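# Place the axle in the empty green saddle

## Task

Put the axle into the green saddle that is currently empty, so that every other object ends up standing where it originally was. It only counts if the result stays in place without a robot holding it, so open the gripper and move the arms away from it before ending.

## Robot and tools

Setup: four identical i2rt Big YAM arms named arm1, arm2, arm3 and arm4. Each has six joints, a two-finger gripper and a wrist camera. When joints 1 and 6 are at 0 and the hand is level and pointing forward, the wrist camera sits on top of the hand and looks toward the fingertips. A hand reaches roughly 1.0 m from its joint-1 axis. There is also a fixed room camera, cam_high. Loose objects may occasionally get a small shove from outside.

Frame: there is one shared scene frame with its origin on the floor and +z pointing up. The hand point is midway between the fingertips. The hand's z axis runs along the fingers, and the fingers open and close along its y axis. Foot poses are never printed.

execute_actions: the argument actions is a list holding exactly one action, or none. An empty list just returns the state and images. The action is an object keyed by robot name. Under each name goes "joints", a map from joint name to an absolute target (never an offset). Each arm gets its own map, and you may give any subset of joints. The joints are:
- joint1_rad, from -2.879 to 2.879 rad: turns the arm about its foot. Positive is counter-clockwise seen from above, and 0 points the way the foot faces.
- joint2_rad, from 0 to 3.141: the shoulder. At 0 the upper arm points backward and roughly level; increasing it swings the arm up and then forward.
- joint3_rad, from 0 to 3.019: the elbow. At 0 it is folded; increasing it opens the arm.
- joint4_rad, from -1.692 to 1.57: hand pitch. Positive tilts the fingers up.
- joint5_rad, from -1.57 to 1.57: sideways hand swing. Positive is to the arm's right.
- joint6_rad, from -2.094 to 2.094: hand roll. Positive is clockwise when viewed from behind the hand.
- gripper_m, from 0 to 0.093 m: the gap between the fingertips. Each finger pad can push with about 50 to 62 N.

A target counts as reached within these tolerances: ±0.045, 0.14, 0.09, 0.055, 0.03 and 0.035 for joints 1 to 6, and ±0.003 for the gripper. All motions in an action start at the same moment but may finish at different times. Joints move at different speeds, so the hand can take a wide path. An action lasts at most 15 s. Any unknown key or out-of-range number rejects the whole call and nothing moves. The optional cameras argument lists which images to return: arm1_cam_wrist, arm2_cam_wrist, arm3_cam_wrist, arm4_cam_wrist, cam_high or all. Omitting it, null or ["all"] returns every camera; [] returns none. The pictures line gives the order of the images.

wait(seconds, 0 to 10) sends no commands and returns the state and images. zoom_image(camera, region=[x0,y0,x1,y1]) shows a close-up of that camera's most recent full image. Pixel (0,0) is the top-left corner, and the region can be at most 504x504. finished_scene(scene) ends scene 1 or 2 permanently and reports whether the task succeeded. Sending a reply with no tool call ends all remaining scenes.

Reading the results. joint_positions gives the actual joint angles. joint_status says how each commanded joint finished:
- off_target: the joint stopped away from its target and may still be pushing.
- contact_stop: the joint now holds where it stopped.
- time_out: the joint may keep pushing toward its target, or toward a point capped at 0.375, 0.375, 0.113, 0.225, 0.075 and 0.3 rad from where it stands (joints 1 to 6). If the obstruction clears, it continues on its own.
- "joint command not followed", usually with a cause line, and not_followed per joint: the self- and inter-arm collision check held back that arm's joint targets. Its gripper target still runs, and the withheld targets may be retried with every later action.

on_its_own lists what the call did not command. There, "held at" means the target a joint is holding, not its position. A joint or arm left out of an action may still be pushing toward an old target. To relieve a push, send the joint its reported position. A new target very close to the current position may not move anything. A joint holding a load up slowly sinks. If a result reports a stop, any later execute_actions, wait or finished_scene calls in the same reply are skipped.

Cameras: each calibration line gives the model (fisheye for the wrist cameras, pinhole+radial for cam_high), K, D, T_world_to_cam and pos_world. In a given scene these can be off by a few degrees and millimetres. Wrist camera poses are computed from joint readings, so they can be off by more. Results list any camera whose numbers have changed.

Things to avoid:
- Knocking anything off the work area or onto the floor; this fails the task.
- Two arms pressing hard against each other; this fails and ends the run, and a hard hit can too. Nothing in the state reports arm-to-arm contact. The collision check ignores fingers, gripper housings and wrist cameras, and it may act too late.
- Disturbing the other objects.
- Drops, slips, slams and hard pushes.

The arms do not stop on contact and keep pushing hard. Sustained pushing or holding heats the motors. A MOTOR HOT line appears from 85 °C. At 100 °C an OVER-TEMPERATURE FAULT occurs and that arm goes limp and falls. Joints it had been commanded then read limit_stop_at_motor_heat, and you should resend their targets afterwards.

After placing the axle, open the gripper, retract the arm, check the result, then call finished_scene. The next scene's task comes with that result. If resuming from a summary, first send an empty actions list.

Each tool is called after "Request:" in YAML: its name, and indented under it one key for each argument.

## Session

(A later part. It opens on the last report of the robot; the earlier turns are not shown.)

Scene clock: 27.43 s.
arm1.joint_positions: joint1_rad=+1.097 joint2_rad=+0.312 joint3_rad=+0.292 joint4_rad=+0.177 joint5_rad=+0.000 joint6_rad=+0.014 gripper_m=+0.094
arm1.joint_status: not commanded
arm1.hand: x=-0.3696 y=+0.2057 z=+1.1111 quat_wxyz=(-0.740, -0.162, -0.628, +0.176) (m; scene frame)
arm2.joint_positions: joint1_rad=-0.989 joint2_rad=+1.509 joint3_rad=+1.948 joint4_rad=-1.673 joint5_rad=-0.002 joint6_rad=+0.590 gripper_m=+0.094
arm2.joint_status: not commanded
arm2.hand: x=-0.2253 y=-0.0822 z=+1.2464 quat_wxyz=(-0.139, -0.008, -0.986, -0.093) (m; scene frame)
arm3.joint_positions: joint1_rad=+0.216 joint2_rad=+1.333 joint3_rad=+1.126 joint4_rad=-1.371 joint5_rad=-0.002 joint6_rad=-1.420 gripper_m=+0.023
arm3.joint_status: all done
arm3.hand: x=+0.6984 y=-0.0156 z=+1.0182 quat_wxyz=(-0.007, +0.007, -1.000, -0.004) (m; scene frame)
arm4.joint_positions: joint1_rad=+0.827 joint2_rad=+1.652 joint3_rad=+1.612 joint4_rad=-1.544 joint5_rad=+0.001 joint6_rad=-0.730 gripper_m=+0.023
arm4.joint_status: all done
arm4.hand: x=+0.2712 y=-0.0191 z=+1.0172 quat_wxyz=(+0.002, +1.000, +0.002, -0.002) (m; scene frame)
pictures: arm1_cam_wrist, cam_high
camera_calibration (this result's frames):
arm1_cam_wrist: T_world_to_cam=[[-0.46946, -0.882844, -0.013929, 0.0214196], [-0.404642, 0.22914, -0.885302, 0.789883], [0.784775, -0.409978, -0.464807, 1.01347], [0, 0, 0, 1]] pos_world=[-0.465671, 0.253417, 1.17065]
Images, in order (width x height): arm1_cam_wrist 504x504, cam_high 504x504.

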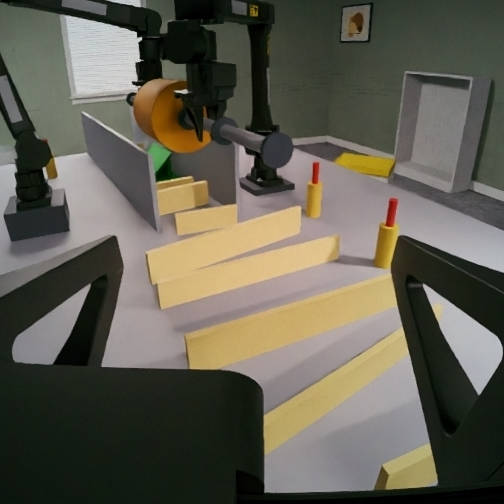

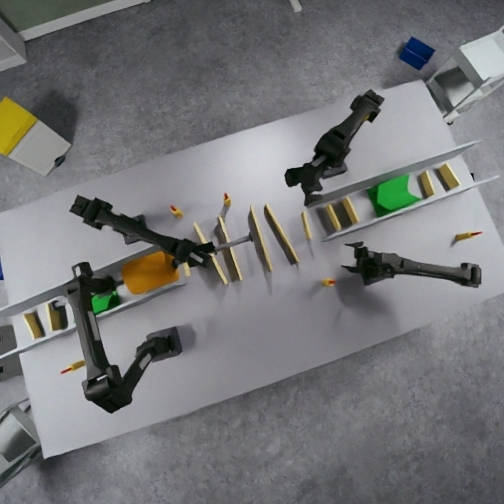

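Request:
execute_actions:
  actions:
    - {"arm3":{"joints":{"joint1_rad":-0.04,"joint2_rad":1.27,"joint3_rad":1.14,"joint4_rad":-1.375,"joint6_rad":-1.65}},"arm4":{"joints":{"joint1_rad":0.934,"joint2_rad":1.82,"joint3_rad":1.99,"joint4_rad":-1.62,"joint6_rad":-0.635}}}
  cameras: []

Request:
execute_actions:
  actions:
    - {"arm3":{"joints":{"joint1_rad":-0.275,"joint2_rad":1.345,"joint3_rad":1.12,"joint4_rad":-1.28,"joint6_rad":-1.885}},"arm4":{"joints":{"joint1_rad":1.017,"joint2_rad":2.05,"joint3_rad":2.28,"joint4_rad":-1.67,"joint6_rad":-0.55}},"arm2":{"joints":{"joint1_rad":-0.975,"joint2_rad":1.9,"joint3_rad":2.15}}}
  cameras: ["arm1_cam_wrist","cam_high","arm2_cam_wrist"]

Scene clock: 28.77 s.
arm1.joint_positions: joint1_rad=+1.097 joint2_rad=+0.312 joint3_rad=+0.292 joint4_rad=+0.177 joint5_rad=+0.000 joint6_rad=+0.014 gripper_m=+0.094
arm1.joint_status: not commanded
arm1.hand: x=-0.3696 y=+0.2057 z=+1.1111 quat_wxyz=(-0.740, -0.162, -0.628, +0.176) (m; scene frame)
arm2.joint_positions: joint1_rad=-0.989 joint2_rad=+1.509 joint3_rad=+1.948 joint4_rad=-1.673 joint5_rad=-0.002 joint6_rad=+0.590 gripper_m=+0.094
arm2.joint_status: not commanded
arm2.hand: x=-0.2253 y=-0.0822 z=+1.2464 quat_wxyz=(-0.139, -0.008, -0.986, -0.093) (m; scene frame)
arm3.joint_positions: joint1_rad=-0.044 joint2_rad=+1.318 joint3_rad=+1.118 joint4_rad=-1.371 joint5_rad=+0.000 joint6_rad=-1.669 gripper_m=+0.023
arm3.joint_status: all done
arm3.hand: x=+0.6024 y=-0.0154 z=+1.0192 quat_wxyz=(-0.006, +0.001, -1.000, +0.000) (m; scene frame)
arm4.joint_positions: joint1_rad=+0.934 joint2_rad=+1.861 joint3_rad=+1.906 joint4_rad=-1.622 joint5_rad=+0.001 joint6_rad=-0.615 gripper_m=+0.023
arm4.joint_status: all done
arm4.hand: x=+0.1754 y=-0.0163 z=+1.0221 quat_wxyz=(+0.000, +1.000, -0.002, -0.004) (m; scene frame)
pictures: none
No camera images: the call's "cameras" was empty. Leave "cameras" out to get every camera's image.

Scene clock: 30.27 s.
arm1.joint_positions: joint1_rad=+1.097 joint2_rad=+0.312 joint3_rad=+0.292 joint4_rad=+0.177 joint5_rad=+0.000 joint6_rad=+0.014 gripper_m=+0.094
arm1.joint_status: not commanded
arm1.hand: x=-0.3696 y=+0.2057 z=+1.1111 quat_wxyz=(-0.740, -0.162, -0.628, +0.176) (m; scene frame)
arm2.joint_positions: joint1_rad=-0.989 joint2_rad=+1.901 joint3_rad=+2.127 joint4_rad=-1.677 joint5_rad=-0.002 joint6_rad=+0.590 gripper_m=+0.094
arm2.joint_status: all done
arm2.hand: x=-0.1269 y=-0.0187 z=+1.1119 quat_wxyz=(-0.050, -0.008, -0.998, -0.034) (m; scene frame)
arm3.joint_positions: joint1_rad=-0.278 joint2_rad=+1.379 joint3_rad=+1.097 joint4_rad=-1.290 joint5_rad=+0.002 joint6_rad=-1.909 gripper_m=+0.023
arm3.joint_status: all done
arm3.hand: x=+0.5133 y=-0.0119 z=+0.9889 quat_wxyz=(-0.005, +0.004, -1.000, -0.001) (m; scene frame)
arm4.joint_positions: joint1_rad=+1.016 joint2_rad=+2.096 joint3_rad=+2.196 joint4_rad=-1.675 joint5_rad=+0.009 joint6_rad=-0.538 gripper_m=+0.023
arm4.joint_status: all done
arm4.hand: x=+0.0865 y=-0.0162 z=+0.9948 quat_wxyz=(-0.005, +1.000, +0.000, -0.003) (m; scene frame)
pictures: arm1_cam_wrist, arm2_cam_wrist, cam_high
camera_calibration (this result's frames):
arm1_cam_wrist: T_world_to_cam=[[-0.46946, -0.882844, -0.013929, 0.0214196], [-0.404642, 0.22914, -0.885302, 0.789883], [0.784775, -0.409978, -0.464807, 1.01347], [0, 0, 0, 1]] pos_world=[-0.465671, 0.253417, 1.17065]
arm2_cam_wrist: T_world_to_cam=[[-0.0185462, -0.997181, -0.0727104, 0.0609425], [-0.855654, -0.0217901, 0.517089, -0.681078], [-0.517216, 0.071805, -0.852837, 1.00472], [0, 0, 0, 1]] pos_world=[-0.0619818, -0.0262137, 1.21347]
Images, in order (width x height): arm1_cam_wrist 504x504, arm2_cam_wrist 504x504, cam_high 504x504.

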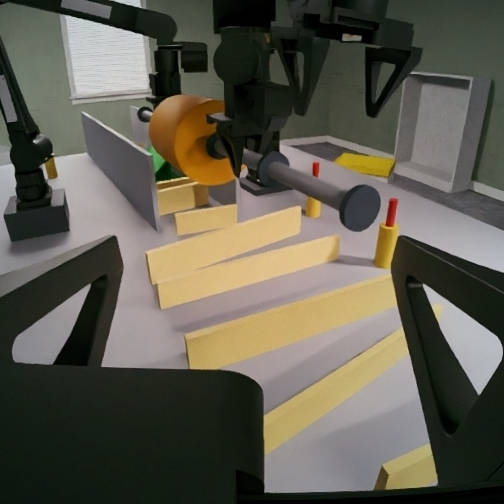

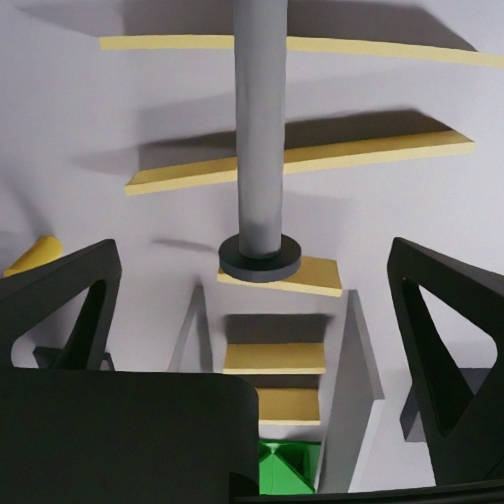

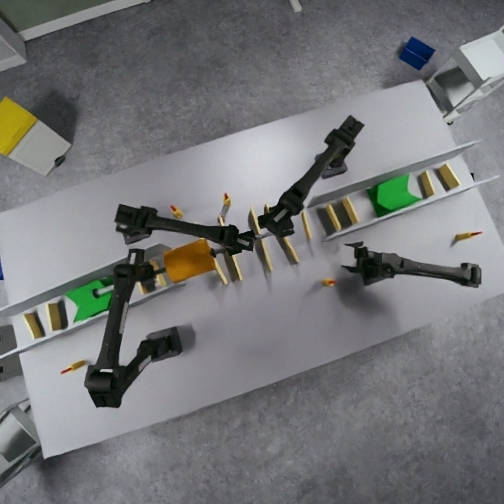

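Request:
execute_actions:
  actions:
    - {"arm2":{"joints":{"joint1_rad":-0.95,"joint2_rad":1.87,"joint3_rad":2.0,"joint6_rad":0.61}}}
  cameras: []

Request:
execute_actions:
  actions:
    - {"arm2":{"joints":{"joint2_rad":1.91,"joint3_rad":1.845,"joint4_rad":-1.487}}}
  cameras: ["arm1_cam_wrist","arm2_cam_wrist"]

Scene clock: 31.63 s.
arm1.joint_positions: joint1_rad=+1.097 joint2_rad=+0.312 joint3_rad=+0.292 joint4_rad=+0.177 joint5_rad=+0.000 joint6_rad=+0.014 gripper_m=+0.094
arm1.joint_status: not commanded
arm1.hand: x=-0.3696 y=+0.2057 z=+1.1111 quat_wxyz=(-0.740, -0.162, -0.628, +0.176) (m; scene frame)
arm2.joint_positions: joint1_rad=-0.958 joint2_rad=+1.870 joint3_rad=+1.999 joint4_rad=-1.677 joint5_rad=-0.002 joint6_rad=+0.600 gripper_m=+0.094
arm2.joint_status: all done
arm2.hand: x=-0.1601 y=-0.0188 z=+1.0792 quat_wxyz=(-0.009, +0.002, -1.000, -0.007) (m; scene frame)
arm3.joint_positions: joint1_rad=-0.278 joint2_rad=+1.379 joint3_rad=+1.097 joint4_rad=-1.290 joint5_rad=+0.002 joint6_rad=-1.909 gripper_m=+0.023
arm3.joint_status: not commanded
arm3.hand: x=+0.5133 y=-0.0119 z=+0.9889 quat_wxyz=(-0.005, +0.004, -1.000, -0.001) (m; scene frame)
arm4.joint_positions: joint1_rad=+1.016 joint2_rad=+2.096 joint3_rad=+2.196 joint4_rad=-1.675 joint5_rad=+0.009 joint6_rad=-0.538 gripper_m=+0.023
arm4.joint_status: not commanded
arm4.hand: x=+0.0865 y=-0.0162 z=+0.9948 quat_wxyz=(-0.005, +1.000, +0.000, -0.003) (m; scene frame)
pictures: none
No camera images: the call's "cameras" was empty. Leave "cameras" out to get every camera's image.

Scene clock: 32.73 s.
arm1.joint_positions: joint1_rad=+1.097 joint2_rad=+0.312 joint3_rad=+0.292 joint4_rad=+0.177 joint5_rad=+0.000 joint6_rad=+0.014 gripper_m=+0.094
arm1.joint_status: not commanded
arm1.hand: x=-0.3696 y=+0.2057 z=+1.1111 quat_wxyz=(-0.740, -0.162, -0.628, +0.176) (m; scene frame)
arm2.joint_positions: joint1_rad=-0.958 joint2_rad=+1.908 joint3_rad=+1.842 joint4_rad=-1.498 joint5_rad=-0.002 joint6_rad=+0.600 gripper_m=+0.094
arm2.joint_status: all done
arm2.hand: x=-0.1510 y=-0.0124 z=+0.9978 quat_wxyz=(-0.002, +0.002, -1.000, -0.002) (m; scene frame)
arm3.joint_positions: joint1_rad=-0.278 joint2_rad=+1.379 joint3_rad=+1.097 joint4_rad=-1.290 joint5_rad=+0.002 joint6_rad=-1.909 gripper_m=+0.023
arm3.joint_status: not commanded
arm3.hand: x=+0.5133 y=-0.0119 z=+0.9889 quat_wxyz=(-0.005, +0.004, -1.000, -0.001) (m; scene frame)
arm4.joint_positions: joint1_rad=+1.016 joint2_rad=+2.096 joint3_rad=+2.196 joint4_rad=-1.675 joint5_rad=+0.009 joint6_rad=-0.538 gripper_m=+0.023
arm4.joint_status: not commanded
arm4.hand: x=+0.0865 y=-0.0162 z=+0.9948 quat_wxyz=(-0.005, +1.000, +0.000, -0.003) (m; scene frame)
pictures: arm1_cam_wrist, arm2_cam_wrist
camera_calibration (this result's frames):
arm1_cam_wrist: T_world_to_cam=[[-0.46946, -0.882844, -0.013929, 0.0214196], [-0.404642, 0.22914, -0.885302, 0.789883], [0.784775, -0.409978, -0.464807, 1.01347], [0, 0, 0, 1]] pos_world=[-0.465671, 0.253417, 1.17065]
arm2_cam_wrist: T_world_to_cam=[[-0.00111312, -0.999957, -0.00915998, -0.00232032], [-0.802469, -0.0045725, 0.596677, -0.713703], [-0.596693, 0.00801477, -0.802429, 0.831479], [0, 0, 0, 1]] pos_world=[-0.0765892, -0.0122477, 1.09303]
Images, in order (width x height): arm1_cam_wrist 504x504, arm2_cam_wrist 504x504.

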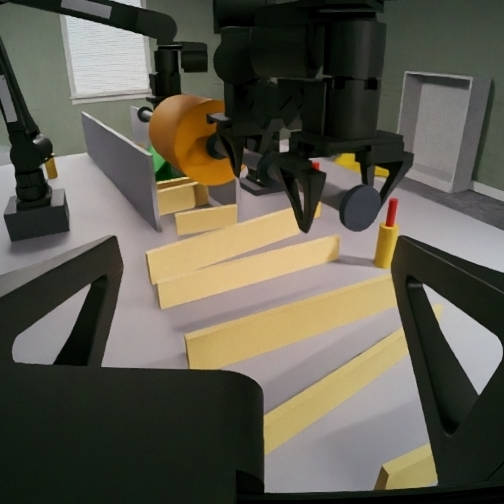

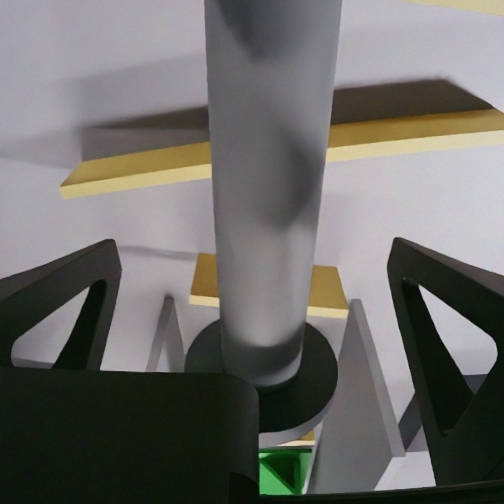

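Request:
execute_actions:
  actions:
    - {"arm2":{"joints":{"gripper_m":0}}}
  cameras: []

Request:
execute_actions:
  actions:
    - {"arm2":{"joints":{"joint2_rad":1.875,"joint3_rad":1.90}},"arm3":{"joints":{"joint2_rad":1.335,"joint3_rad":1.17}},"arm4":{"joints":{"joint2_rad":2.075,"joint3_rad":2.23}}}
  cameras: []

Request:
execute_actions:
  actions:
    - {"arm4":{"joints":{"gripper_m":0.093}}}
  cameras: ["arm1_cam_wrist","arm2_cam_wrist","arm4_cam_wrist"]

Scene clock: 33.73 s.
arm1.joint_positions: joint1_rad=+1.097 joint2_rad=+0.312 joint3_rad=+0.292 joint4_rad=+0.177 joint5_rad=+0.000 joint6_rad=+0.014 gripper_m=+0.094
arm1.joint_status: not commanded
arm1.hand: x=-0.3696 y=+0.2057 z=+1.1111 quat_wxyz=(-0.740, -0.162, -0.628, +0.176) (m; scene frame)
arm2.joint_positions: joint1_rad=-0.959 joint2_rad=+1.908 joint3_rad=+1.842 joint4_rad=-1.498 joint5_rad=+0.001 joint6_rad=+0.614 gripper_m=+0.023
arm2.joint_status: gripper_m off_target (ended at +0.023, target +0.000)
arm2.hand: x=-0.1504 y=-0.0132 z=+0.9978 quat_wxyz=(-0.003, -0.005, -1.000, -0.001) (m; scene frame)
arm3.joint_positions: joint1_rad=-0.278 joint2_rad=+1.379 joint3_rad=+1.097 joint4_rad=-1.289 joint5_rad=+0.001 joint6_rad=-1.907 gripper_m=+0.023
arm3.joint_status: not commanded
arm3.hand: x=+0.5134 y=-0.0122 z=+0.9889 quat_wxyz=(-0.006, +0.003, -1.000, +0.000) (m; scene frame)
arm4.joint_positions: joint1_rad=+1.014 joint2_rad=+2.096 joint3_rad=+2.197 joint4_rad=-1.675 joint5_rad=+0.008 joint6_rad=-0.536 gripper_m=+0.023
arm4.joint_status: not commanded
arm4.hand: x=+0.0867 y=-0.0153 z=+0.9954 quat_wxyz=(-0.005, +1.000, -0.002, -0.004) (m; scene frame)
pictures: none
No camera images: the call's "cameras" was empty. Leave "cameras" out to get every camera's image.

Scene clock: 34.30 s.
arm1.joint_positions: joint1_rad=+1.097 joint2_rad=+0.312 joint3_rad=+0.292 joint4_rad=+0.177 joint5_rad=+0.000 joint6_rad=+0.014 gripper_m=+0.094
arm1.joint_status: not commanded
arm1.hand: x=-0.3696 y=+0.2057 z=+1.1111 quat_wxyz=(-0.740, -0.162, -0.628, +0.176) (m; scene frame)
arm2.joint_positions: joint1_rad=-0.959 joint2_rad=+1.906 joint3_rad=+1.842 joint4_rad=-1.498 joint5_rad=+0.001 joint6_rad=+0.614 gripper_m=+0.023
arm2.joint_status: all done
arm2.hand: x=-0.1505 y=-0.0133 z=+0.9989 quat_wxyz=(-0.004, -0.005, -1.000, -0.002) (m; scene frame)
arm3.joint_positions: joint1_rad=-0.278 joint2_rad=+1.379 joint3_rad=+1.097 joint4_rad=-1.289 joint5_rad=+0.001 joint6_rad=-1.907 gripper_m=+0.023
arm3.joint_status: all done
arm3.hand: x=+0.5133 y=-0.0122 z=+0.9889 quat_wxyz=(-0.005, +0.003, -1.000, +0.000) (m; scene frame)
arm4.joint_positions: joint1_rad=+1.014 joint2_rad=+2.096 joint3_rad=+2.197 joint4_rad=-1.675 joint5_rad=+0.008 joint6_rad=-0.536 gripper_m=+0.023
arm4.joint_status: all done
arm4.hand: x=+0.0866 y=-0.0153 z=+0.9949 quat_wxyz=(-0.005, +1.000, -0.002, -0.003) (m; scene frame)
pictures: none
No camera images: the call's "cameras" was empty. Leave "cameras" out to get every camera's image.

Scene clock: 35.00 s.
arm1.joint_positions: joint1_rad=+1.097 joint2_rad=+0.312 joint3_rad=+0.292 joint4_rad=+0.177 joint5_rad=+0.000 joint6_rad=+0.014 gripper_m=+0.094
arm1.joint_status: not commanded
arm1.hand: x=-0.3696 y=+0.2057 z=+1.1111 quat_wxyz=(-0.740, -0.162, -0.628, +0.176) (m; scene frame)
arm2.joint_positions: joint1_rad=-0.959 joint2_rad=+1.906 joint3_rad=+1.842 joint4_rad=-1.497 joint5_rad=+0.001 joint6_rad=+0.614 gripper_m=+0.023
arm2.joint_status: not commanded
arm2.hand: x=-0.1502 y=-0.0130 z=+0.9989 quat_wxyz=(-0.004, -0.005, -1.000, -0.002) (m; scene frame)
arm3.joint_positions: joint1_rad=-0.278 joint2_rad=+1.379 joint3_rad=+1.097 joint4_rad=-1.289 joint5_rad=+0.001 joint6_rad=-1.907 gripper_m=+0.023
arm3.joint_status: not commanded
arm3.hand: x=+0.5133 y=-0.0122 z=+0.9889 quat_wxyz=(-0.005, +0.003, -1.000, +0.000) (m; scene frame)
arm4.joint_positions: joint1_rad=+1.014 joint2_rad=+2.091 joint3_rad=+2.197 joint4_rad=-1.675 joint5_rad=+0.003 joint6_rad=-0.539 gripper_m=+0.093
arm4.joint_status: all done
arm4.hand: x=+0.0866 y=-0.0162 z=+0.9983 quat_wxyz=(-0.004, +1.000, +0.000, -0.007) (m; scene frame)
pictures: arm1_cam_wrist, arm2_cam_wrist, arm4_cam_wrist
camera_calibration (this result's frames):
arm1_cam_wrist: T_world_to_cam=[[-0.46946, -0.882844, -0.013929, 0.0214196], [-0.404642, 0.22914, -0.885302, 0.789883], [0.784775, -0.409978, -0.464807, 1.01347], [0, 0, 0, 1]] pos_world=[-0.465671, 0.253417, 1.17065]
arm2_cam_wrist: T_world_to_cam=[[-0.0163522, -0.999825, -0.00904033, -0.00532379], [-0.804987, 0.00780154, 0.593242, -0.710562], [-0.593068, 0.0169781, -0.804974, 0.835998], [0, 0, 0, 1]] pos_world=[-0.0762762, -0.0139731, 1.09444]
arm4_cam_wrist: T_world_to_cam=[[-0.000729663, 0.999935, 0.0113935, 0.00542408], [0.811605, -0.00606401, 0.584176, -0.648378], [0.584207, 0.00967328, -0.811547, 0.884527], [0, 0, 0, 1]] pos_world=[0.0094835, -0.0179118, 1.09654]
Images, in order (width x height): arm1_cam_wrist 504x504, arm2_cam_wrist 504x504, arm4_cam_wrist 504x504.

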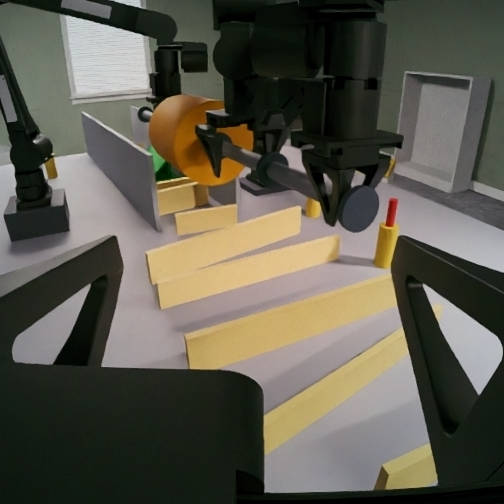

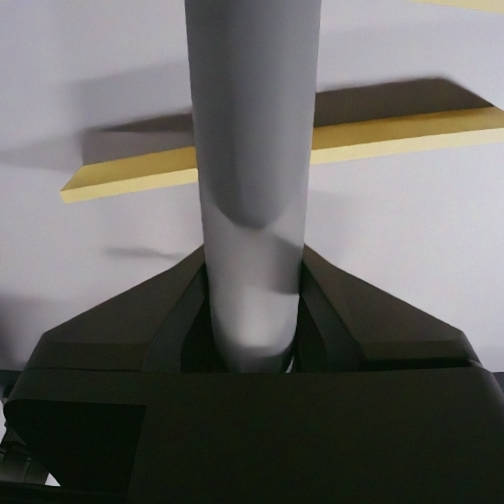

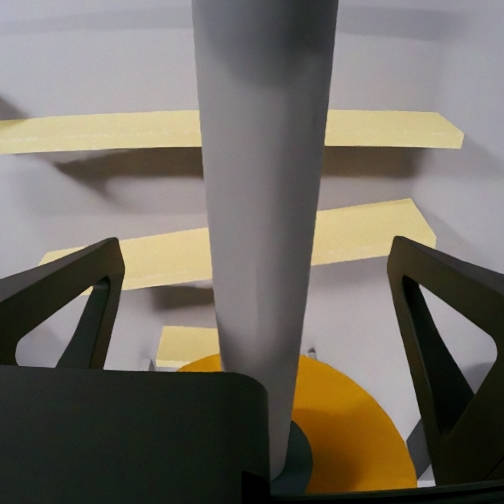

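Request:
execute_actions:
  actions:
    - {"arm4":{"joints":{"joint2_rad":1.5}}}
  cameras: []

Request:
execute_actions:
  actions:
    - {"arm4":{"joints":{"joint2_rad":0.65,"joint3_rad":1.05}}}
  cameras: []

Request:
execute_actions:
  actions:
    - {"arm4":{"joints":{"joint1_rad":-0.385,"joint6_rad":-1.955}}}
  cameras: []

Request:
execute_actions:
  actions:
    - {"arm4":{"joints":{"joint2_rad":1.27,"joint3_rad":1.46,"joint4_rad":-1.67}}}
  cameras: ["arm4_cam_wrist","cam_high"]

Scene clock: 37.40 s.
arm1.joint_positions: joint1_rad=+1.097 joint2_rad=+0.312 joint3_rad=+0.292 joint4_rad=+0.177 joint5_rad=+0.000 joint6_rad=+0.014 gripper_m=+0.094
arm1.joint_status: not commanded
arm1.hand: x=-0.3696 y=+0.2057 z=+1.1111 quat_wxyz=(-0.740, -0.162, -0.628, +0.176) (m; scene frame)
arm2.joint_positions: joint1_rad=-0.959 joint2_rad=+1.906 joint3_rad=+1.842 joint4_rad=-1.497 joint5_rad=+0.001 joint6_rad=+0.614 gripper_m=+0.023
arm2.joint_status: not commanded
arm2.hand: x=-0.1502 y=-0.0130 z=+0.9989 quat_wxyz=(-0.004, -0.005, -1.000, -0.002) (m; scene frame)
arm3.joint_positions: joint1_rad=-0.278 joint2_rad=+1.379 joint3_rad=+1.097 joint4_rad=-1.289 joint5_rad=+0.001 joint6_rad=-1.907 gripper_m=+0.023
arm3.joint_status: not commanded
arm3.hand: x=+0.5133 y=-0.0122 z=+0.9889 quat_wxyz=(-0.005, +0.003, -1.000, +0.000) (m; scene frame)
arm4.joint_positions: joint1_rad=+1.014 joint2_rad=+1.511 joint3_rad=+2.223 joint4_rad=-1.675 joint5_rad=+0.003 joint6_rad=-0.539 gripper_m=+0.093
arm4.joint_status: all done
arm4.hand: x=+0.2226 y=-0.0961 z=+1.3370 quat_wxyz=(-0.157, +0.952, -0.001, -0.263) (m; scene frame)
pictures: none
No camera images: the call's "cameras" was empty. Leave "cameras" out to get every camera's image.

Scene clock: 38.97 s.
arm1.joint_positions: joint1_rad=+1.097 joint2_rad=+0.312 joint3_rad=+0.292 joint4_rad=+0.177 joint5_rad=+0.000 joint6_rad=+0.014 gripper_m=+0.094
arm1.joint_status: not commanded
arm1.hand: x=-0.3696 y=+0.2057 z=+1.1111 quat_wxyz=(-0.740, -0.162, -0.628, +0.176) (m; scene frame)
arm2.joint_positions: joint1_rad=-0.959 joint2_rad=+1.906 joint3_rad=+1.842 joint4_rad=-1.497 joint5_rad=+0.001 joint6_rad=+0.614 gripper_m=+0.023
arm2.joint_status: not commanded
arm2.hand: x=-0.1502 y=-0.0130 z=+0.9989 quat_wxyz=(-0.004, -0.005, -1.000, -0.002) (m; scene frame)
arm3.joint_positions: joint1_rad=-0.278 joint2_rad=+1.379 joint3_rad=+1.097 joint4_rad=-1.289 joint5_rad=+0.001 joint6_rad=-1.907 gripper_m=+0.023
arm3.joint_status: not commanded
arm3.hand: x=+0.5133 y=-0.0122 z=+0.9889 quat_wxyz=(-0.005, +0.003, -1.000, +0.000) (m; scene frame)
arm4.joint_positions: joint1_rad=+1.014 joint2_rad=+0.654 joint3_rad=+1.050 joint4_rad=-1.671 joint5_rad=+0.003 joint6_rad=-0.540 gripper_m=+0.093
arm4.joint_status: all done
arm4.hand: x=+0.4849 y=-0.2544 z=+1.0988 quat_wxyz=(-0.079, +0.988, +0.000, -0.132) (m; scene frame)
pictures: none
No camera images: the call's "cameras" was empty. Leave "cameras" out to get every camera's image.

Scene clock: 41.07 s.
arm1.joint_positions: joint1_rad=+1.097 joint2_rad=+0.312 joint3_rad=+0.292 joint4_rad=+0.177 joint5_rad=+0.000 joint6_rad=+0.014 gripper_m=+0.094
arm1.joint_status: not commanded
arm1.hand: x=-0.3696 y=+0.2057 z=+1.1111 quat_wxyz=(-0.740, -0.162, -0.628, +0.176) (m; scene frame)
arm2.joint_positions: joint1_rad=-0.959 joint2_rad=+1.906 joint3_rad=+1.842 joint4_rad=-1.497 joint5_rad=+0.001 joint6_rad=+0.614 gripper_m=+0.023
arm2.joint_status: not commanded
arm2.hand: x=-0.1502 y=-0.0130 z=+0.9989 quat_wxyz=(-0.004, -0.005, -1.000, -0.002) (m; scene frame)
arm3.joint_positions: joint1_rad=-0.278 joint2_rad=+1.379 joint3_rad=+1.097 joint4_rad=-1.289 joint5_rad=+0.001 joint6_rad=-1.907 gripper_m=+0.023
arm3.joint_status: not commanded
arm3.hand: x=+0.5133 y=-0.0122 z=+0.9889 quat_wxyz=(-0.005, +0.003, -1.000, +0.000) (m; scene frame)
arm4.joint_positions: joint1_rad=-0.379 joint2_rad=+0.654 joint3_rad=+1.050 joint4_rad=-1.671 joint5_rad=+0.001 joint6_rad=-1.944 gripper_m=+0.093
arm4.joint_status: all done
arm4.hand: x=+0.7113 y=-0.1768 z=+1.0959 quat_wxyz=(-0.139, +0.989, +0.004, +0.046) (m; scene frame)
pictures: none
No camera images: the call's "cameras" was empty. Leave "cameras" out to get every camera's image.

Scene clock: 42.53 s.
arm1.joint_positions: joint1_rad=+1.097 joint2_rad=+0.312 joint3_rad=+0.292 joint4_rad=+0.177 joint5_rad=+0.000 joint6_rad=+0.014 gripper_m=+0.094
arm1.joint_status: not commanded
arm1.hand: x=-0.3696 y=+0.2057 z=+1.1111 quat_wxyz=(-0.740, -0.162, -0.628, +0.176) (m; scene frame)
arm2.joint_positions: joint1_rad=-0.959 joint2_rad=+1.906 joint3_rad=+1.842 joint4_rad=-1.497 joint5_rad=+0.001 joint6_rad=+0.614 gripper_m=+0.023
arm2.joint_status: not commanded
arm2.hand: x=-0.1502 y=-0.0130 z=+0.9989 quat_wxyz=(-0.004, -0.005, -1.000, -0.002) (m; scene frame)
arm3.joint_positions: joint1_rad=-0.278 joint2_rad=+1.379 joint3_rad=+1.097 joint4_rad=-1.289 joint5_rad=+0.001 joint6_rad=-1.907 gripper_m=+0.023
arm3.joint_status: not commanded
arm3.hand: x=+0.5133 y=-0.0122 z=+0.9889 quat_wxyz=(-0.005, +0.003, -1.000, +0.000) (m; scene frame)
arm4.joint_positions: joint1_rad=-0.379 joint2_rad=+1.280 joint3_rad=+1.413 joint4_rad=-1.671 joint5_rad=+0.001 joint6_rad=-1.945 gripper_m=+0.093
arm4.joint_status: all done
arm4.hand: x=+0.7744 y=-0.0100 z=+1.0865 quat_wxyz=(-0.017, +1.000, +0.006, -0.001) (m; scene frame)
pictures: arm4_cam_wrist, cam_high
camera_calibration (this result's frames):
arm4_cam_wrist: T_world_to_cam=[[-0.0131737, 0.999204, 0.0376666, -0.020224], [0.804387, -0.0117862, 0.593989, -1.26322], [0.59396, 0.0381235, -0.803591, 0.53836], [0, 0, 0, 1]] pos_world=[0.696086, -0.0152047, 1.18372]
Images, in order (width x height): arm4_cam_wrist 504x504, cam_high 504x504.

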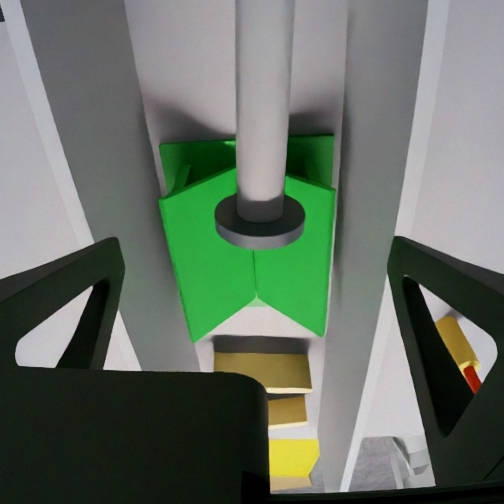

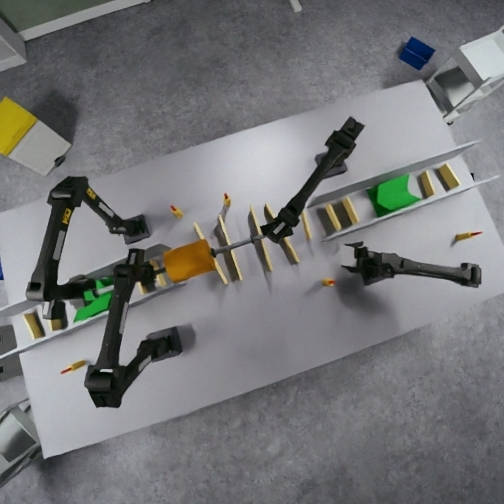

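Request:
execute_actions:
  actions:
    - {"arm4":{"joints":{"joint1_rad":-0.335,"joint2_rad":1.31,"joint3_rad":1.172,"joint4_rad":-1.418,"joint6_rad":-1.91}}}
  cameras: ["arm4_cam_wrist"]

Scene clock: 43.80 s.
arm1.joint_positions: joint1_rad=+1.097 joint2_rad=+0.312 joint3_rad=+0.292 joint4_rad=+0.177 joint5_rad=+0.000 joint6_rad=+0.014 gripper_m=+0.094
arm1.joint_status: not commanded
arm1.hand: x=-0.3696 y=+0.2057 z=+1.1111 quat_wxyz=(-0.740, -0.162, -0.628, +0.176) (m; scene frame)
arm2.joint_positions: joint1_rad=-0.959 joint2_rad=+1.906 joint3_rad=+1.842 joint4_rad=-1.497 joint5_rad=+0.001 joint6_rad=+0.614 gripper_m=+0.023
arm2.joint_status: not commanded
arm2.hand: x=-0.1502 y=-0.0130 z=+0.9989 quat_wxyz=(-0.004, -0.005, -1.000, -0.002) (m; scene frame)
arm3.joint_positions: joint1_rad=-0.278 joint2_rad=+1.379 joint3_rad=+1.097 joint4_rad=-1.289 joint5_rad=+0.001 joint6_rad=-1.907 gripper_m=+0.023
arm3.joint_status: not commanded
arm3.hand: x=+0.5133 y=-0.0122 z=+0.9889 quat_wxyz=(-0.005, +0.003, -1.000, +0.000) (m; scene frame)
arm4.joint_positions: joint1_rad=-0.337 joint2_rad=+1.314 joint3_rad=+1.168 joint4_rad=-1.431 joint5_rad=+0.001 joint6_rad=-1.921 gripper_m=+0.093
arm4.joint_status: all done
arm4.hand: x=+0.7594 y=-0.0018 z=+0.9817 quat_wxyz=(+0.001, +1.000, +0.015, -0.008) (m; scene frame)
pictures: arm4_cam_wrist
camera_calibration (this result's frames):
arm4_cam_wrist: T_world_to_cam=[[-0.0309987, 0.999517, 0.0020451, 0.0238288], [0.81201, 0.0239902, 0.583151, -1.18388], [0.58282, 0.0197376, -0.812361, 0.479768], [0, 0, 0, 1]] pos_world=[0.682442, -0.00488516, 1.08008]
Images, in order (width x height): arm4_cam_wrist 504x504.

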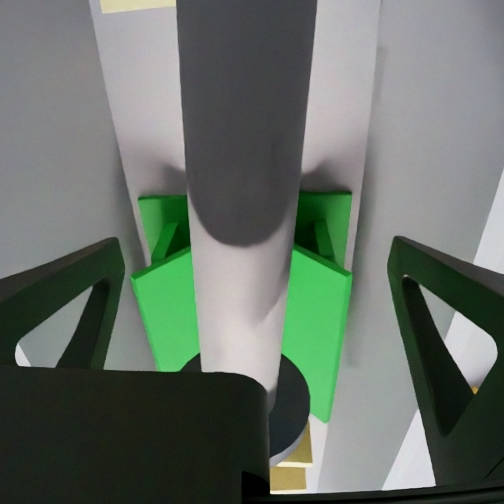

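Request:
execute_actions:
  actions:
    - {"arm4":{"joints":{"gripper_m":0}}}
  cameras: []

Request:
execute_actions:
  actions:
    - {"arm2":{"joints":{"joint2_rad":1.865,"joint3_rad":1.915}},"arm3":{"joints":{"joint2_rad":1.365,"joint3_rad":1.125}},"arm4":{"joints":{"joint2_rad":1.275,"joint3_rad":1.24}}}
  cameras: []

Request:
execute_actions:
  actions:
    - {"arm3":{"joints":{"gripper_m":0.093}}}
  cameras: ["arm4_cam_wrist","arm2_cam_wrist"]

Request:
execute_actions:
  actions:
    - {"arm3":{"joints":{"joint3_rad":1.5,"joint4_rad":-1.66}},"arm1":{"joints":{"joint2_rad":0.1,"joint3_rad":0.9,"joint4_rad":-1.66,"joint1_rad":0.28,"joint6_rad":1.85}}}
  cameras: []

Request:
execute_actions:
  actions:
    - {"arm3":{"joints":{"joint2_rad":0.4,"joint3_rad":1.1}}}
  cameras: ["cam_high"]

Scene clock: 48.90 s.
arm1.joint_positions: joint1_rad=+1.097 joint2_rad=+0.312 joint3_rad=+0.292 joint4_rad=+0.177 joint5_rad=+0.000 joint6_rad=+0.014 gripper_m=+0.094
arm1.joint_status: not commanded
arm1.hand: x=-0.3696 y=+0.2057 z=+1.1111 quat_wxyz=(-0.740, -0.162, -0.628, +0.176) (m; scene frame)
arm2.joint_positions: joint1_rad=-0.959 joint2_rad=+1.906 joint3_rad=+1.842 joint4_rad=-1.497 joint5_rad=+0.001 joint6_rad=+0.613 gripper_m=+0.023
arm2.joint_status: not commanded
arm2.hand: x=-0.1502 y=-0.0130 z=+0.9989 quat_wxyz=(-0.004, -0.005, -1.000, -0.002) (m; scene frame)
arm3.joint_positions: joint1_rad=-0.278 joint2_rad=+1.379 joint3_rad=+1.097 joint4_rad=-1.293 joint5_rad=+0.004 joint6_rad=-1.907 gripper_m=+0.023
arm3.joint_status: not commanded
arm3.hand: x=+0.5133 y=-0.0111 z=+0.9889 quat_wxyz=(-0.005, +0.003, -1.000, -0.003) (m; scene frame)
arm4.joint_positions: joint1_rad=-0.339 joint2_rad=+1.313 joint3_rad=+1.166 joint4_rad=-1.433 joint5_rad=+0.003 joint6_rad=-1.898 gripper_m=+0.023
arm4.joint_status: gripper_m off_target (ended at +0.023, target +0.000)
arm4.hand: x=+0.7597 y=-0.0035 z=+0.9812 quat_wxyz=(+0.003, +1.000, +0.003, -0.007) (m; scene frame)
pictures: none
No camera images: the call's "cameras" was empty. Leave "cameras" out to get every camera's image.

Scene clock: 49.50 s.
arm1.joint_positions: joint1_rad=+1.097 joint2_rad=+0.312 joint3_rad=+0.292 joint4_rad=+0.177 joint5_rad=+0.000 joint6_rad=+0.014 gripper_m=+0.094
arm1.joint_status: not commanded
arm1.hand: x=-0.3696 y=+0.2057 z=+1.1111 quat_wxyz=(-0.740, -0.162, -0.628, +0.176) (m; scene frame)
arm2.joint_positions: joint1_rad=-0.959 joint2_rad=+1.906 joint3_rad=+1.842 joint4_rad=-1.497 joint5_rad=+0.001 joint6_rad=+0.613 gripper_m=+0.023
arm2.joint_status: all done
arm2.hand: x=-0.1502 y=-0.0130 z=+0.9989 quat_wxyz=(-0.004, -0.005, -1.000, -0.002) (m; scene frame)
arm3.joint_positions: joint1_rad=-0.278 joint2_rad=+1.379 joint3_rad=+1.097 joint4_rad=-1.293 joint5_rad=+0.004 joint6_rad=-1.907 gripper_m=+0.023
arm3.joint_status: all done
arm3.hand: x=+0.5133 y=-0.0111 z=+0.9889 quat_wxyz=(-0.005, +0.003, -1.000, -0.003) (m; scene frame)
arm4.joint_positions: joint1_rad=-0.339 joint2_rad=+1.305 joint3_rad=+1.166 joint4_rad=-1.433 joint5_rad=+0.003 joint6_rad=-1.898 gripper_m=+0.023
arm4.joint_status: all done
arm4.hand: x=+0.7596 y=-0.0042 z=+0.9841 quat_wxyz=(-0.001, +1.000, +0.003, -0.006) (m; scene frame)
pictures: none
No camera images: the call's "cameras" was empty. Leave "cameras" out to get every camera's image.

Scene clock: 50.20 s.
arm1.joint_positions: joint1_rad=+1.097 joint2_rad=+0.312 joint3_rad=+0.292 joint4_rad=+0.177 joint5_rad=+0.000 joint6_rad=+0.014 gripper_m=+0.094
arm1.joint_status: not commanded
arm1.hand: x=-0.3696 y=+0.2057 z=+1.1111 quat_wxyz=(-0.740, -0.162, -0.628, +0.176) (m; scene frame)
arm2.joint_positions: joint1_rad=-0.959 joint2_rad=+1.906 joint3_rad=+1.842 joint4_rad=-1.497 joint5_rad=+0.000 joint6_rad=+0.613 gripper_m=+0.023
arm2.joint_status: not commanded
arm2.hand: x=-0.1503 y=-0.0130 z=+0.9989 quat_wxyz=(-0.004, -0.005, -1.000, -0.003) (m; scene frame)
arm3.joint_positions: joint1_rad=-0.278 joint2_rad=+1.379 joint3_rad=+1.097 joint4_rad=-1.292 joint5_rad=+0.004 joint6_rad=-1.898 gripper_m=+0.093
arm3.joint_status: all done
arm3.hand: x=+0.5132 y=-0.0115 z=+0.9890 quat_wxyz=(-0.005, -0.001, -1.000, -0.002) (m; scene frame)
arm4.joint_positions: joint1_rad=-0.339 joint2_rad=+1.305 joint3_rad=+1.166 joint4_rad=-1.431 joint5_rad=+0.003 joint6_rad=-1.898 gripper_m=+0.023
arm4.joint_status: not commanded
arm4.hand: x=+0.7597 y=-0.0036 z=+0.9841 quat_wxyz=(-0.002, +1.000, +0.003, -0.005) (m; scene frame)
pictures: arm2_cam_wrist, arm4_cam_wrist
camera_calibration (this result's frames):
arm2_cam_wrist: T_world_to_cam=[[-0.0152063, -0.999841, -0.00934142, -0.00479767], [-0.80487, 0.0066968, 0.593414, -0.710761], [-0.593257, 0.0165422, -0.804843, 0.835811], [0, 0, 0, 1]] pos_world=[-0.0762922, -0.0138633, 1.09443]
arm4_cam_wrist: T_world_to_cam=[[-0.00651646, 0.999948, 0.00779729, 0.00138389], [0.809718, 0.000700937, 0.586819, -1.18743], [0.586783, 0.0101376, -0.809681, 0.475905], [0, 0, 0, 1]] pos_world=[0.682239, -0.00537603, 1.08213]
Images, in order (width x height): arm2_cam_wrist 504x504, arm4_cam_wrist 504x504.

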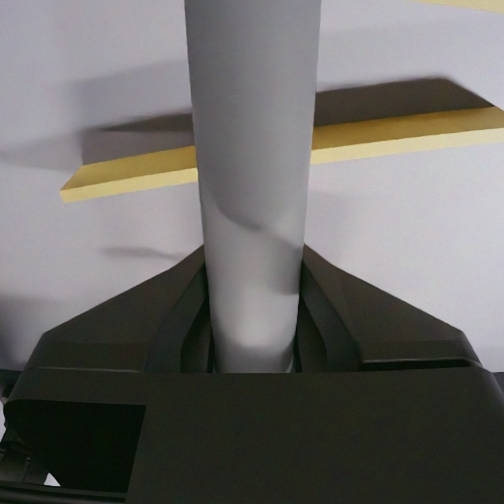

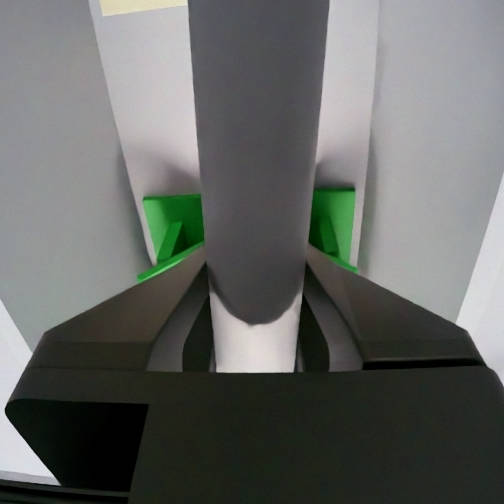

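Scene clock: 52.50 s.
arm1.joint_positions: joint1_rad=+0.284 joint2_rad=+0.102 joint3_rad=+0.874 joint4_rad=-1.646 joint5_rad=+0.000 joint6_rad=+1.834 gripper_m=+0.094
arm1.joint_status: all done
arm1.hand: x=-0.6190 y=+0.2687 z=+1.0825 quat_wxyz=(-0.328, -0.940, -0.004, -0.092) (m; scene frame)
arm2.joint_positions: joint1_rad=-0.959 joint2_rad=+1.906 joint3_rad=+1.842 joint4_rad=-1.497 joint5_rad=+0.000 joint6_rad=+0.613 gripper_m=+0.023
arm2.joint_status: not commanded
arm2.hand: x=-0.1503 y=-0.0130 z=+0.9989 quat_wxyz=(-0.004, -0.005, -1.000, -0.003) (m; scene frame)
arm3.joint_positions: joint1_rad=-0.278 joint2_rad=+1.370 joint3_rad=+1.451 joint4_rad=-1.648 joint5_rad=+0.004 joint6_rad=-1.898 gripper_m=+0.093
arm3.joint_status: all done
arm3.hand: x=+0.5076 y=-0.0228 z=+1.1262 quat_wxyz=(-0.004, -0.002, -1.000, +0.001) (m; scene frame)
arm4.joint_positions: joint1_rad=-0.339 joint2_rad=+1.305 joint3_rad=+1.166 joint4_rad=-1.431 joint5_rad=+0.003 joint6_rad=-1.898 gripper_m=+0.023
arm4.joint_status: not commanded
arm4.hand: x=+0.7597 y=-0.0036 z=+0.9841 quat_wxyz=(-0.002, +1.000, +0.003, -0.005) (m; scene frame)
pictures: none
No camera images: the call's "cameras" was empty. Leave "cameras" out to get every camera's image.

Scene clock: 54.10 s.
arm1.joint_positions: joint1_rad=+0.284 joint2_rad=+0.102 joint3_rad=+0.874 joint4_rad=-1.646 joint5_rad=+0.000 joint6_rad=+1.835 gripper_m=+0.094
arm1.joint_status: not commanded
arm1.hand: x=-0.6190 y=+0.2687 z=+1.0825 quat_wxyz=(-0.328, -0.940, -0.004, -0.092) (m; scene frame)
arm2.joint_positions: joint1_rad=-0.959 joint2_rad=+1.906 joint3_rad=+1.842 joint4_rad=-1.497 joint5_rad=+0.000 joint6_rad=+0.613 gripper_m=+0.023
arm2.joint_status: not commanded
arm2.hand: x=-0.1503 y=-0.0130 z=+0.9989 quat_wxyz=(-0.004, -0.005, -1.000, -0.003) (m; scene frame)
arm3.joint_positions: joint1_rad=-0.278 joint2_rad=+0.401 joint3_rad=+1.111 joint4_rad=-1.651 joint5_rad=+0.004 joint6_rad=-1.897 gripper_m=+0.093
arm3.joint_status: all done
arm3.hand: x=+0.5908 y=+0.2235 z=+1.2181 quat_wxyz=(+0.096, -0.004, -0.951, +0.293) (m; scene frame)
arm4.joint_positions: joint1_rad=-0.339 joint2_rad=+1.305 joint3_rad=+1.166 joint4_rad=-1.431 joint5_rad=+0.003 joint6_rad=-1.898 gripper_m=+0.023
arm4.joint_status: not commanded
arm4.hand: x=+0.7597 y=-0.0036 z=+0.9841 quat_wxyz=(-0.002, +1.000, +0.003, -0.005) (m; scene frame)
pictures: cam_high
Images, in order (width x height): cam_high 504x504.

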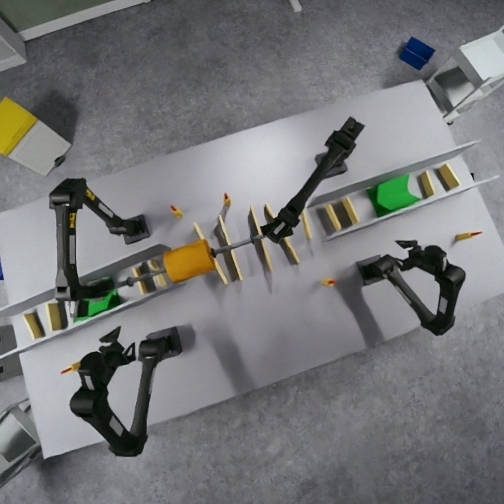

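Request:
execute_actions:
  actions:
    - {"arm2":{"joints":{"joint1_rad":-0.82,"joint2_rad":1.60,"joint3_rad":1.60,"joint4_rad":-1.495,"joint6_rad":0.75}},"arm4":{"joints":{"joint1_rad":0.0,"joint2_rad":1.195,"joint3_rad":1.26,"joint4_rad":-1.54,"joint6_rad":-1.57}}}
  cameras: []

Request:
execute_actions:
  actions:
    - {"arm2":{"joints":{"joint1_rad":-0.625,"joint2_rad":1.39,"joint3_rad":1.355,"joint4_rad":-1.46,"joint6_rad":0.945}},"arm4":{"joints":{"joint1_rad":0.34,"joint2_rad":1.26,"joint3_rad":1.31,"joint4_rad":-1.515,"joint6_rad":-1.225}}}
  cameras: []

Request:
execute_actions:
  actions:
    - {"arm2":{"joints":{"joint1_rad":-0.353,"joint2_rad":1.24,"joint3_rad":1.208,"joint4_rad":-1.478,"joint6_rad":1.215}},"arm4":{"joints":{"joint1_rad":0.608,"joint2_rad":1.40,"joint3_rad":1.455,"joint4_rad":-1.51,"joint6_rad":-0.955}}}
  cameras: ["cam_high","arm2_cam_wrist","arm4_cam_wrist"]

Scene clock: 56.30 s.
arm1.joint_positions: joint1_rad=+0.284 joint2_rad=+0.102 joint3_rad=+0.874 joint4_rad=-1.646 joint5_rad=+0.000 joint6_rad=+1.835 gripper_m=+0.094
arm1.joint_status: not commanded
arm1.hand: x=-0.6190 y=+0.2687 z=+1.0825 quat_wxyz=(-0.328, -0.940, -0.004, -0.092) (m; scene frame)
arm2.joint_positions: joint1_rad=-0.829 joint2_rad=+1.628 joint3_rad=+1.575 joint4_rad=-1.506 joint5_rad=-0.008 joint6_rad=+0.746 gripper_m=+0.023
arm2.joint_status: all done
arm2.hand: x=-0.2725 y=-0.0174 z=+1.0422 quat_wxyz=(-0.001, -0.006, -1.000, -0.007) (m; scene frame)
arm3.joint_positions: joint1_rad=-0.278 joint2_rad=+0.401 joint3_rad=+1.111 joint4_rad=-1.651 joint5_rad=+0.004 joint6_rad=-1.897 gripper_m=+0.093
arm3.joint_status: not commanded
arm3.hand: x=+0.5908 y=+0.2235 z=+1.2181 quat_wxyz=(+0.096, -0.004, -0.951, +0.293) (m; scene frame)
arm4.joint_positions: joint1_rad=+0.004 joint2_rad=+1.224 joint3_rad=+1.190 joint4_rad=-1.530 joint5_rad=-0.010 joint6_rad=-1.555 gripper_m=+0.023
arm4.joint_status: all done
arm4.hand: x=+0.6351 y=-0.0108 z=+1.0217 quat_wxyz=(-0.005, +1.000, +0.003, -0.012) (m; scene frame)
pictures: none
No camera images: the call's "cameras" was empty. Leave "cameras" out to get every camera's image.

Scene clock: 57.30 s.
arm1.joint_positions: joint1_rad=+0.284 joint2_rad=+0.102 joint3_rad=+0.874 joint4_rad=-1.646 joint5_rad=+0.000 joint6_rad=+1.835 gripper_m=+0.094
arm1.joint_status: not commanded
arm1.hand: x=-0.6190 y=+0.2687 z=+1.0825 quat_wxyz=(-0.328, -0.940, -0.004, -0.092) (m; scene frame)
arm2.joint_positions: joint1_rad=-0.632 joint2_rad=+1.420 joint3_rad=+1.328 joint4_rad=-1.465 joint5_rad=-0.007 joint6_rad=+0.939 gripper_m=+0.023
arm2.joint_status: all done
arm2.hand: x=-0.3921 y=-0.0160 z=+1.0377 quat_wxyz=(-0.001, -0.004, -1.000, -0.007) (m; scene frame)
arm3.joint_positions: joint1_rad=-0.278 joint2_rad=+0.401 joint3_rad=+1.111 joint4_rad=-1.651 joint5_rad=+0.004 joint6_rad=-1.897 gripper_m=+0.093
arm3.joint_status: not commanded
arm3.hand: x=+0.5908 y=+0.2235 z=+1.2181 quat_wxyz=(+0.096, -0.004, -0.951, +0.293) (m; scene frame)
arm4.joint_positions: joint1_rad=+0.342 joint2_rad=+1.290 joint3_rad=+1.232 joint4_rad=-1.510 joint5_rad=-0.012 joint6_rad=-1.219 gripper_m=+0.023
arm4.joint_status: all done
arm4.hand: x=+0.5141 y=-0.0105 z=+1.0179 quat_wxyz=(-0.001, +1.000, +0.003, -0.013) (m; scene frame)
pictures: none
No camera images: the call's "cameras" was empty. Leave "cameras" out to get every camera's image.

Scene clock: 58.30 s.
arm1.joint_positions: joint1_rad=+0.284 joint2_rad=+0.102 joint3_rad=+0.874 joint4_rad=-1.646 joint5_rad=+0.000 joint6_rad=+1.835 gripper_m=+0.094
arm1.joint_status: not commanded
arm1.hand: x=-0.6190 y=+0.2687 z=+1.0825 quat_wxyz=(-0.328, -0.940, -0.004, -0.092) (m; scene frame)
arm2.joint_positions: joint1_rad=-0.357 joint2_rad=+1.262 joint3_rad=+1.183 joint4_rad=-1.481 joint5_rad=-0.005 joint6_rad=+1.207 gripper_m=+0.023
arm2.joint_status: all done
arm2.hand: x=-0.5133 y=-0.0184 z=+1.0396 quat_wxyz=(+0.001, -0.001, -1.000, -0.006) (m; scene frame)
arm3.joint_positions: joint1_rad=-0.278 joint2_rad=+0.401 joint3_rad=+1.111 joint4_rad=-1.651 joint5_rad=+0.004 joint6_rad=-1.897 gripper_m=+0.093
arm3.joint_status: not commanded
arm3.hand: x=+0.5908 y=+0.2235 z=+1.2181 quat_wxyz=(+0.096, -0.004, -0.951, +0.293) (m; scene frame)
arm4.joint_positions: joint1_rad=+0.615 joint2_rad=+1.438 joint3_rad=+1.381 joint4_rad=-1.500 joint5_rad=-0.008 joint6_rad=-0.950 gripper_m=+0.023
arm4.joint_status: all done
arm4.hand: x=+0.3924 y=-0.0098 z=+1.0214 quat_wxyz=(-0.005, +1.000, +0.006, -0.014) (m; scene frame)
pictures: arm2_cam_wrist, arm4_cam_wrist, cam_high
camera_calibration (this result's frames):
arm2_cam_wrist: T_world_to_cam=[[-0.0076231, -0.999849, -0.0156365, -0.00491849], [-0.79903, -0.00331136, 0.601282, -1.0324], [-0.601243, 0.0170777, -0.798884, 0.642949], [0, 0, 0, 1]] pos_world=[-0.438391, -0.0193165, 1.13433]
arm4_cam_wrist: T_world_to_cam=[[-0.0128668, 0.999825, 0.0136041, 0.0014762], [0.819809, 0.00275873, 0.572631, -0.9013], [0.572493, 0.0185207, -0.819701, 0.737621], [0, 0, 0, 1]] pos_world=[0.31663, -0.0126507, 1.12072]
Images, in order (width x height): arm2_cam_wrist 504x504, arm4_cam_wrist 504x504, cam_high 504x504.

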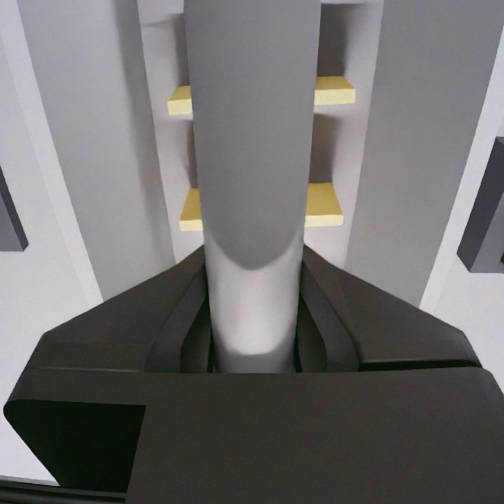

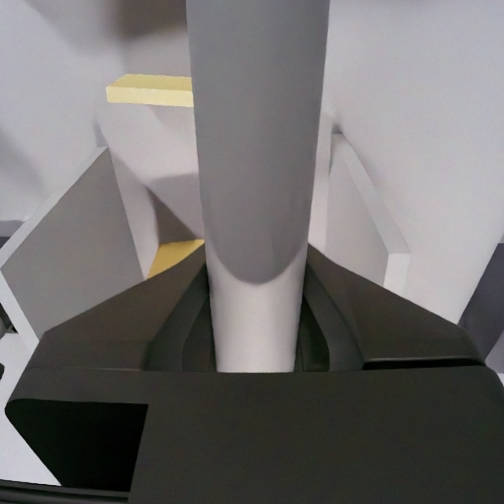

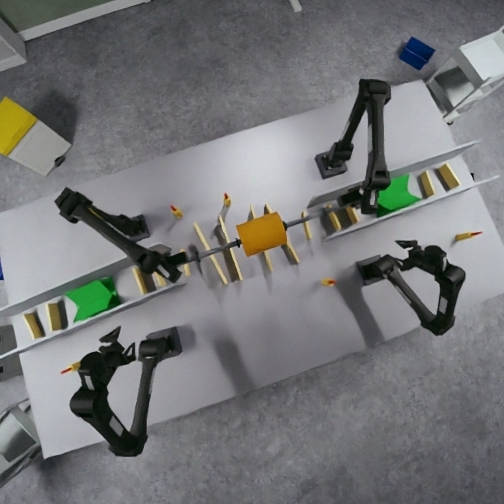

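Request:
execute_actions:
  actions:
    - {"arm2":{"joints":{"joint1_rad":-0.015,"joint2_rad":1.195,"joint3_rad":1.157,"joint4_rad":-1.49,"joint6_rad":1.555}},"arm4":{"joints":{"joint1_rad":0.803,"joint2_rad":1.60,"joint3_rad":1.69,"joint4_rad":-1.55,"joint6_rad":-0.755}}}
  cameras: []

Request:
execute_actions:
  actions:
    - {"arm2":{"joints":{"joint1_rad":0.276,"joint2_rad":1.235,"joint3_rad":1.22,"joint4_rad":-1.48,"joint6_rad":1.845}},"arm4":{"joints":{"joint1_rad":0.922,"joint2_rad":1.815,"joint3_rad":1.985,"joint4_rad":-1.625,"joint6_rad":-0.64}}}
  cameras: []

Request:
execute_actions:
  actions:
    - {"arm2":{"joints":{"joint1_rad":0.409,"joint2_rad":1.28,"joint3_rad":1.265,"joint4_rad":-1.472,"joint6_rad":1.975}},"arm4":{"joints":{"joint1_rad":0.972,"joint2_rad":1.94,"joint3_rad":2.155,"joint4_rad":-1.66,"joint6_rad":-0.59}},"arm1":{"joints":{"joint2_rad":0.9,"joint3_rad":1.45}}}
  cameras: ["cam_high","arm1_cam_wrist"]

Scene clock: 59.70 s.
arm1.joint_positions: joint1_rad=+0.284 joint2_rad=+0.102 joint3_rad=+0.874 joint4_rad=-1.646 joint5_rad=+0.000 joint6_rad=+1.835 gripper_m=+0.094
arm1.joint_status: not commanded
arm1.hand: x=-0.6190 y=+0.2687 z=+1.0825 quat_wxyz=(-0.328, -0.940, -0.004, -0.092) (m; scene frame)
arm2.joint_positions: joint1_rad=-0.027 joint2_rad=+1.225 joint3_rad=+1.134 joint4_rad=-1.484 joint5_rad=-0.005 joint6_rad=+1.544 gripper_m=+0.023
arm2.joint_status: all done
arm2.hand: x=-0.6283 y=-0.0133 z=+1.0332 quat_wxyz=(+0.003, -0.004, -1.000, +0.002) (m; scene frame)
arm3.joint_positions: joint1_rad=-0.278 joint2_rad=+0.401 joint3_rad=+1.111 joint4_rad=-1.651 joint5_rad=+0.004 joint6_rad=-1.897 gripper_m=+0.093
arm3.joint_status: not commanded
arm3.hand: x=+0.5908 y=+0.2235 z=+1.2181 quat_wxyz=(+0.096, -0.004, -0.951, +0.293) (m; scene frame)
arm4.joint_positions: joint1_rad=+0.808 joint2_rad=+1.638 joint3_rad=+1.609 joint4_rad=-1.543 joint5_rad=-0.007 joint6_rad=-0.749 gripper_m=+0.023
arm4.joint_status: all done
arm4.hand: x=+0.2782 y=-0.0146 z=+1.0224 quat_wxyz=(+0.001, +1.000, +0.002, -0.009) (m; scene frame)
pictures: none
No camera images: the call's "cameras" was empty. Leave "cameras" out to get every camera's image.

Scene clock: 60.77 s.
arm1.joint_positions: joint1_rad=+0.284 joint2_rad=+0.102 joint3_rad=+0.874 joint4_rad=-1.646 joint5_rad=+0.000 joint6_rad=+1.835 gripper_m=+0.094
arm1.joint_status: not commanded
arm1.hand: x=-0.6190 y=+0.2687 z=+1.0825 quat_wxyz=(-0.328, -0.940, -0.004, -0.092) (m; scene frame)
arm2.joint_positions: joint1_rad=+0.271 joint2_rad=+1.245 joint3_rad=+1.134 joint4_rad=-1.482 joint5_rad=-0.009 joint6_rad=+1.828 gripper_m=+0.023
arm2.joint_status: all done
arm2.hand: x=-0.7290 y=-0.0225 z=+1.0268 quat_wxyz=(+0.002, +0.002, -1.000, +0.012) (m; scene frame)
arm3.joint_positions: joint1_rad=-0.278 joint2_rad=+0.401 joint3_rad=+1.111 joint4_rad=-1.651 joint5_rad=+0.004 joint6_rad=-1.897 gripper_m=+0.093
arm3.joint_status: not commanded
arm3.hand: x=+0.5908 y=+0.2235 z=+1.2181 quat_wxyz=(+0.096, -0.004, -0.951, +0.293) (m; scene frame)
arm4.joint_positions: joint1_rad=+0.925 joint2_rad=+1.863 joint3_rad=+1.901 joint4_rad=-1.618 joint5_rad=-0.005 joint6_rad=-0.644 gripper_m=+0.023
arm4.joint_status: all done
arm4.hand: x=+0.1779 y=-0.0129 z=+1.0191 quat_wxyz=(+0.003, +1.000, +0.008, -0.004) (m; scene frame)
pictures: none
No camera images: the call's "cameras" was empty. Leave "cameras" out to get every camera's image.

Scene clock: 62.30 s.
arm1.joint_positions: joint1_rad=+0.284 joint2_rad=+0.910 joint3_rad=+1.405 joint4_rad=-1.653 joint5_rad=+0.000 joint6_rad=+1.836 gripper_m=+0.094
arm1.joint_status: all done
arm1.hand: x=-0.5667 y=+0.0813 z=+1.1953 quat_wxyz=(-0.196, -0.979, -0.004, -0.056) (m; scene frame)
arm2.joint_positions: joint1_rad=+0.404 joint2_rad=+1.291 joint3_rad=+1.179 joint4_rad=-1.471 joint5_rad=-0.014 joint6_rad=+1.964 gripper_m=+0.023
arm2.joint_status: all done
arm2.hand: x=-0.7800 y=-0.0191 z=+1.0288 quat_wxyz=(+0.004, +0.001, -1.000, +0.008) (m; scene frame)
arm3.joint_positions: joint1_rad=-0.278 joint2_rad=+0.401 joint3_rad=+1.111 joint4_rad=-1.651 joint5_rad=+0.004 joint6_rad=-1.897 gripper_m=+0.093
arm3.joint_status: not commanded
arm3.hand: x=+0.5908 y=+0.2235 z=+1.2181 quat_wxyz=(+0.096, -0.004, -0.951, +0.293) (m; scene frame)
arm4.joint_positions: joint1_rad=+0.974 joint2_rad=+1.982 joint3_rad=+2.071 joint4_rad=-1.656 joint5_rad=-0.004 joint6_rad=-0.591 gripper_m=+0.023
arm4.joint_status: all done
arm4.hand: x=+0.1271 y=-0.0131 z=+1.0165 quat_wxyz=(-0.001, +1.000, +0.006, -0.010) (m; scene frame)
pictures: arm1_cam_wrist, cam_high
camera_calibration (this result's frames):
arm1_cam_wrist: T_world_to_cam=[[0.00841204, 0.924821, -0.380311, 0.38201], [0.728641, 0.254803, 0.635734, -0.364753], [0.684845, -0.282457, -0.671718, 1.3366], [0, 0, 0, 1]] pos_world=[-0.652805, 0.117183, 1.27499]
Images, in order (width x height): arm1_cam_wrist 504x504, cam_high 504x504.

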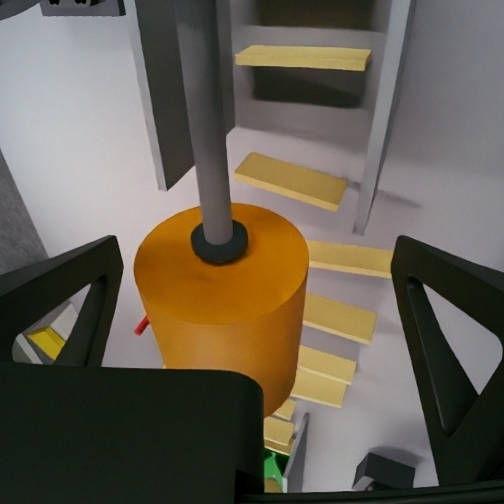

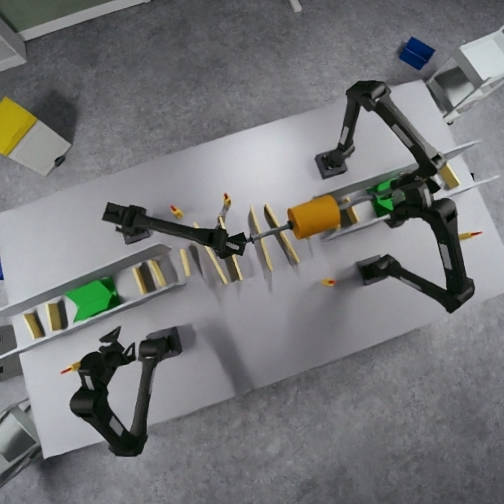

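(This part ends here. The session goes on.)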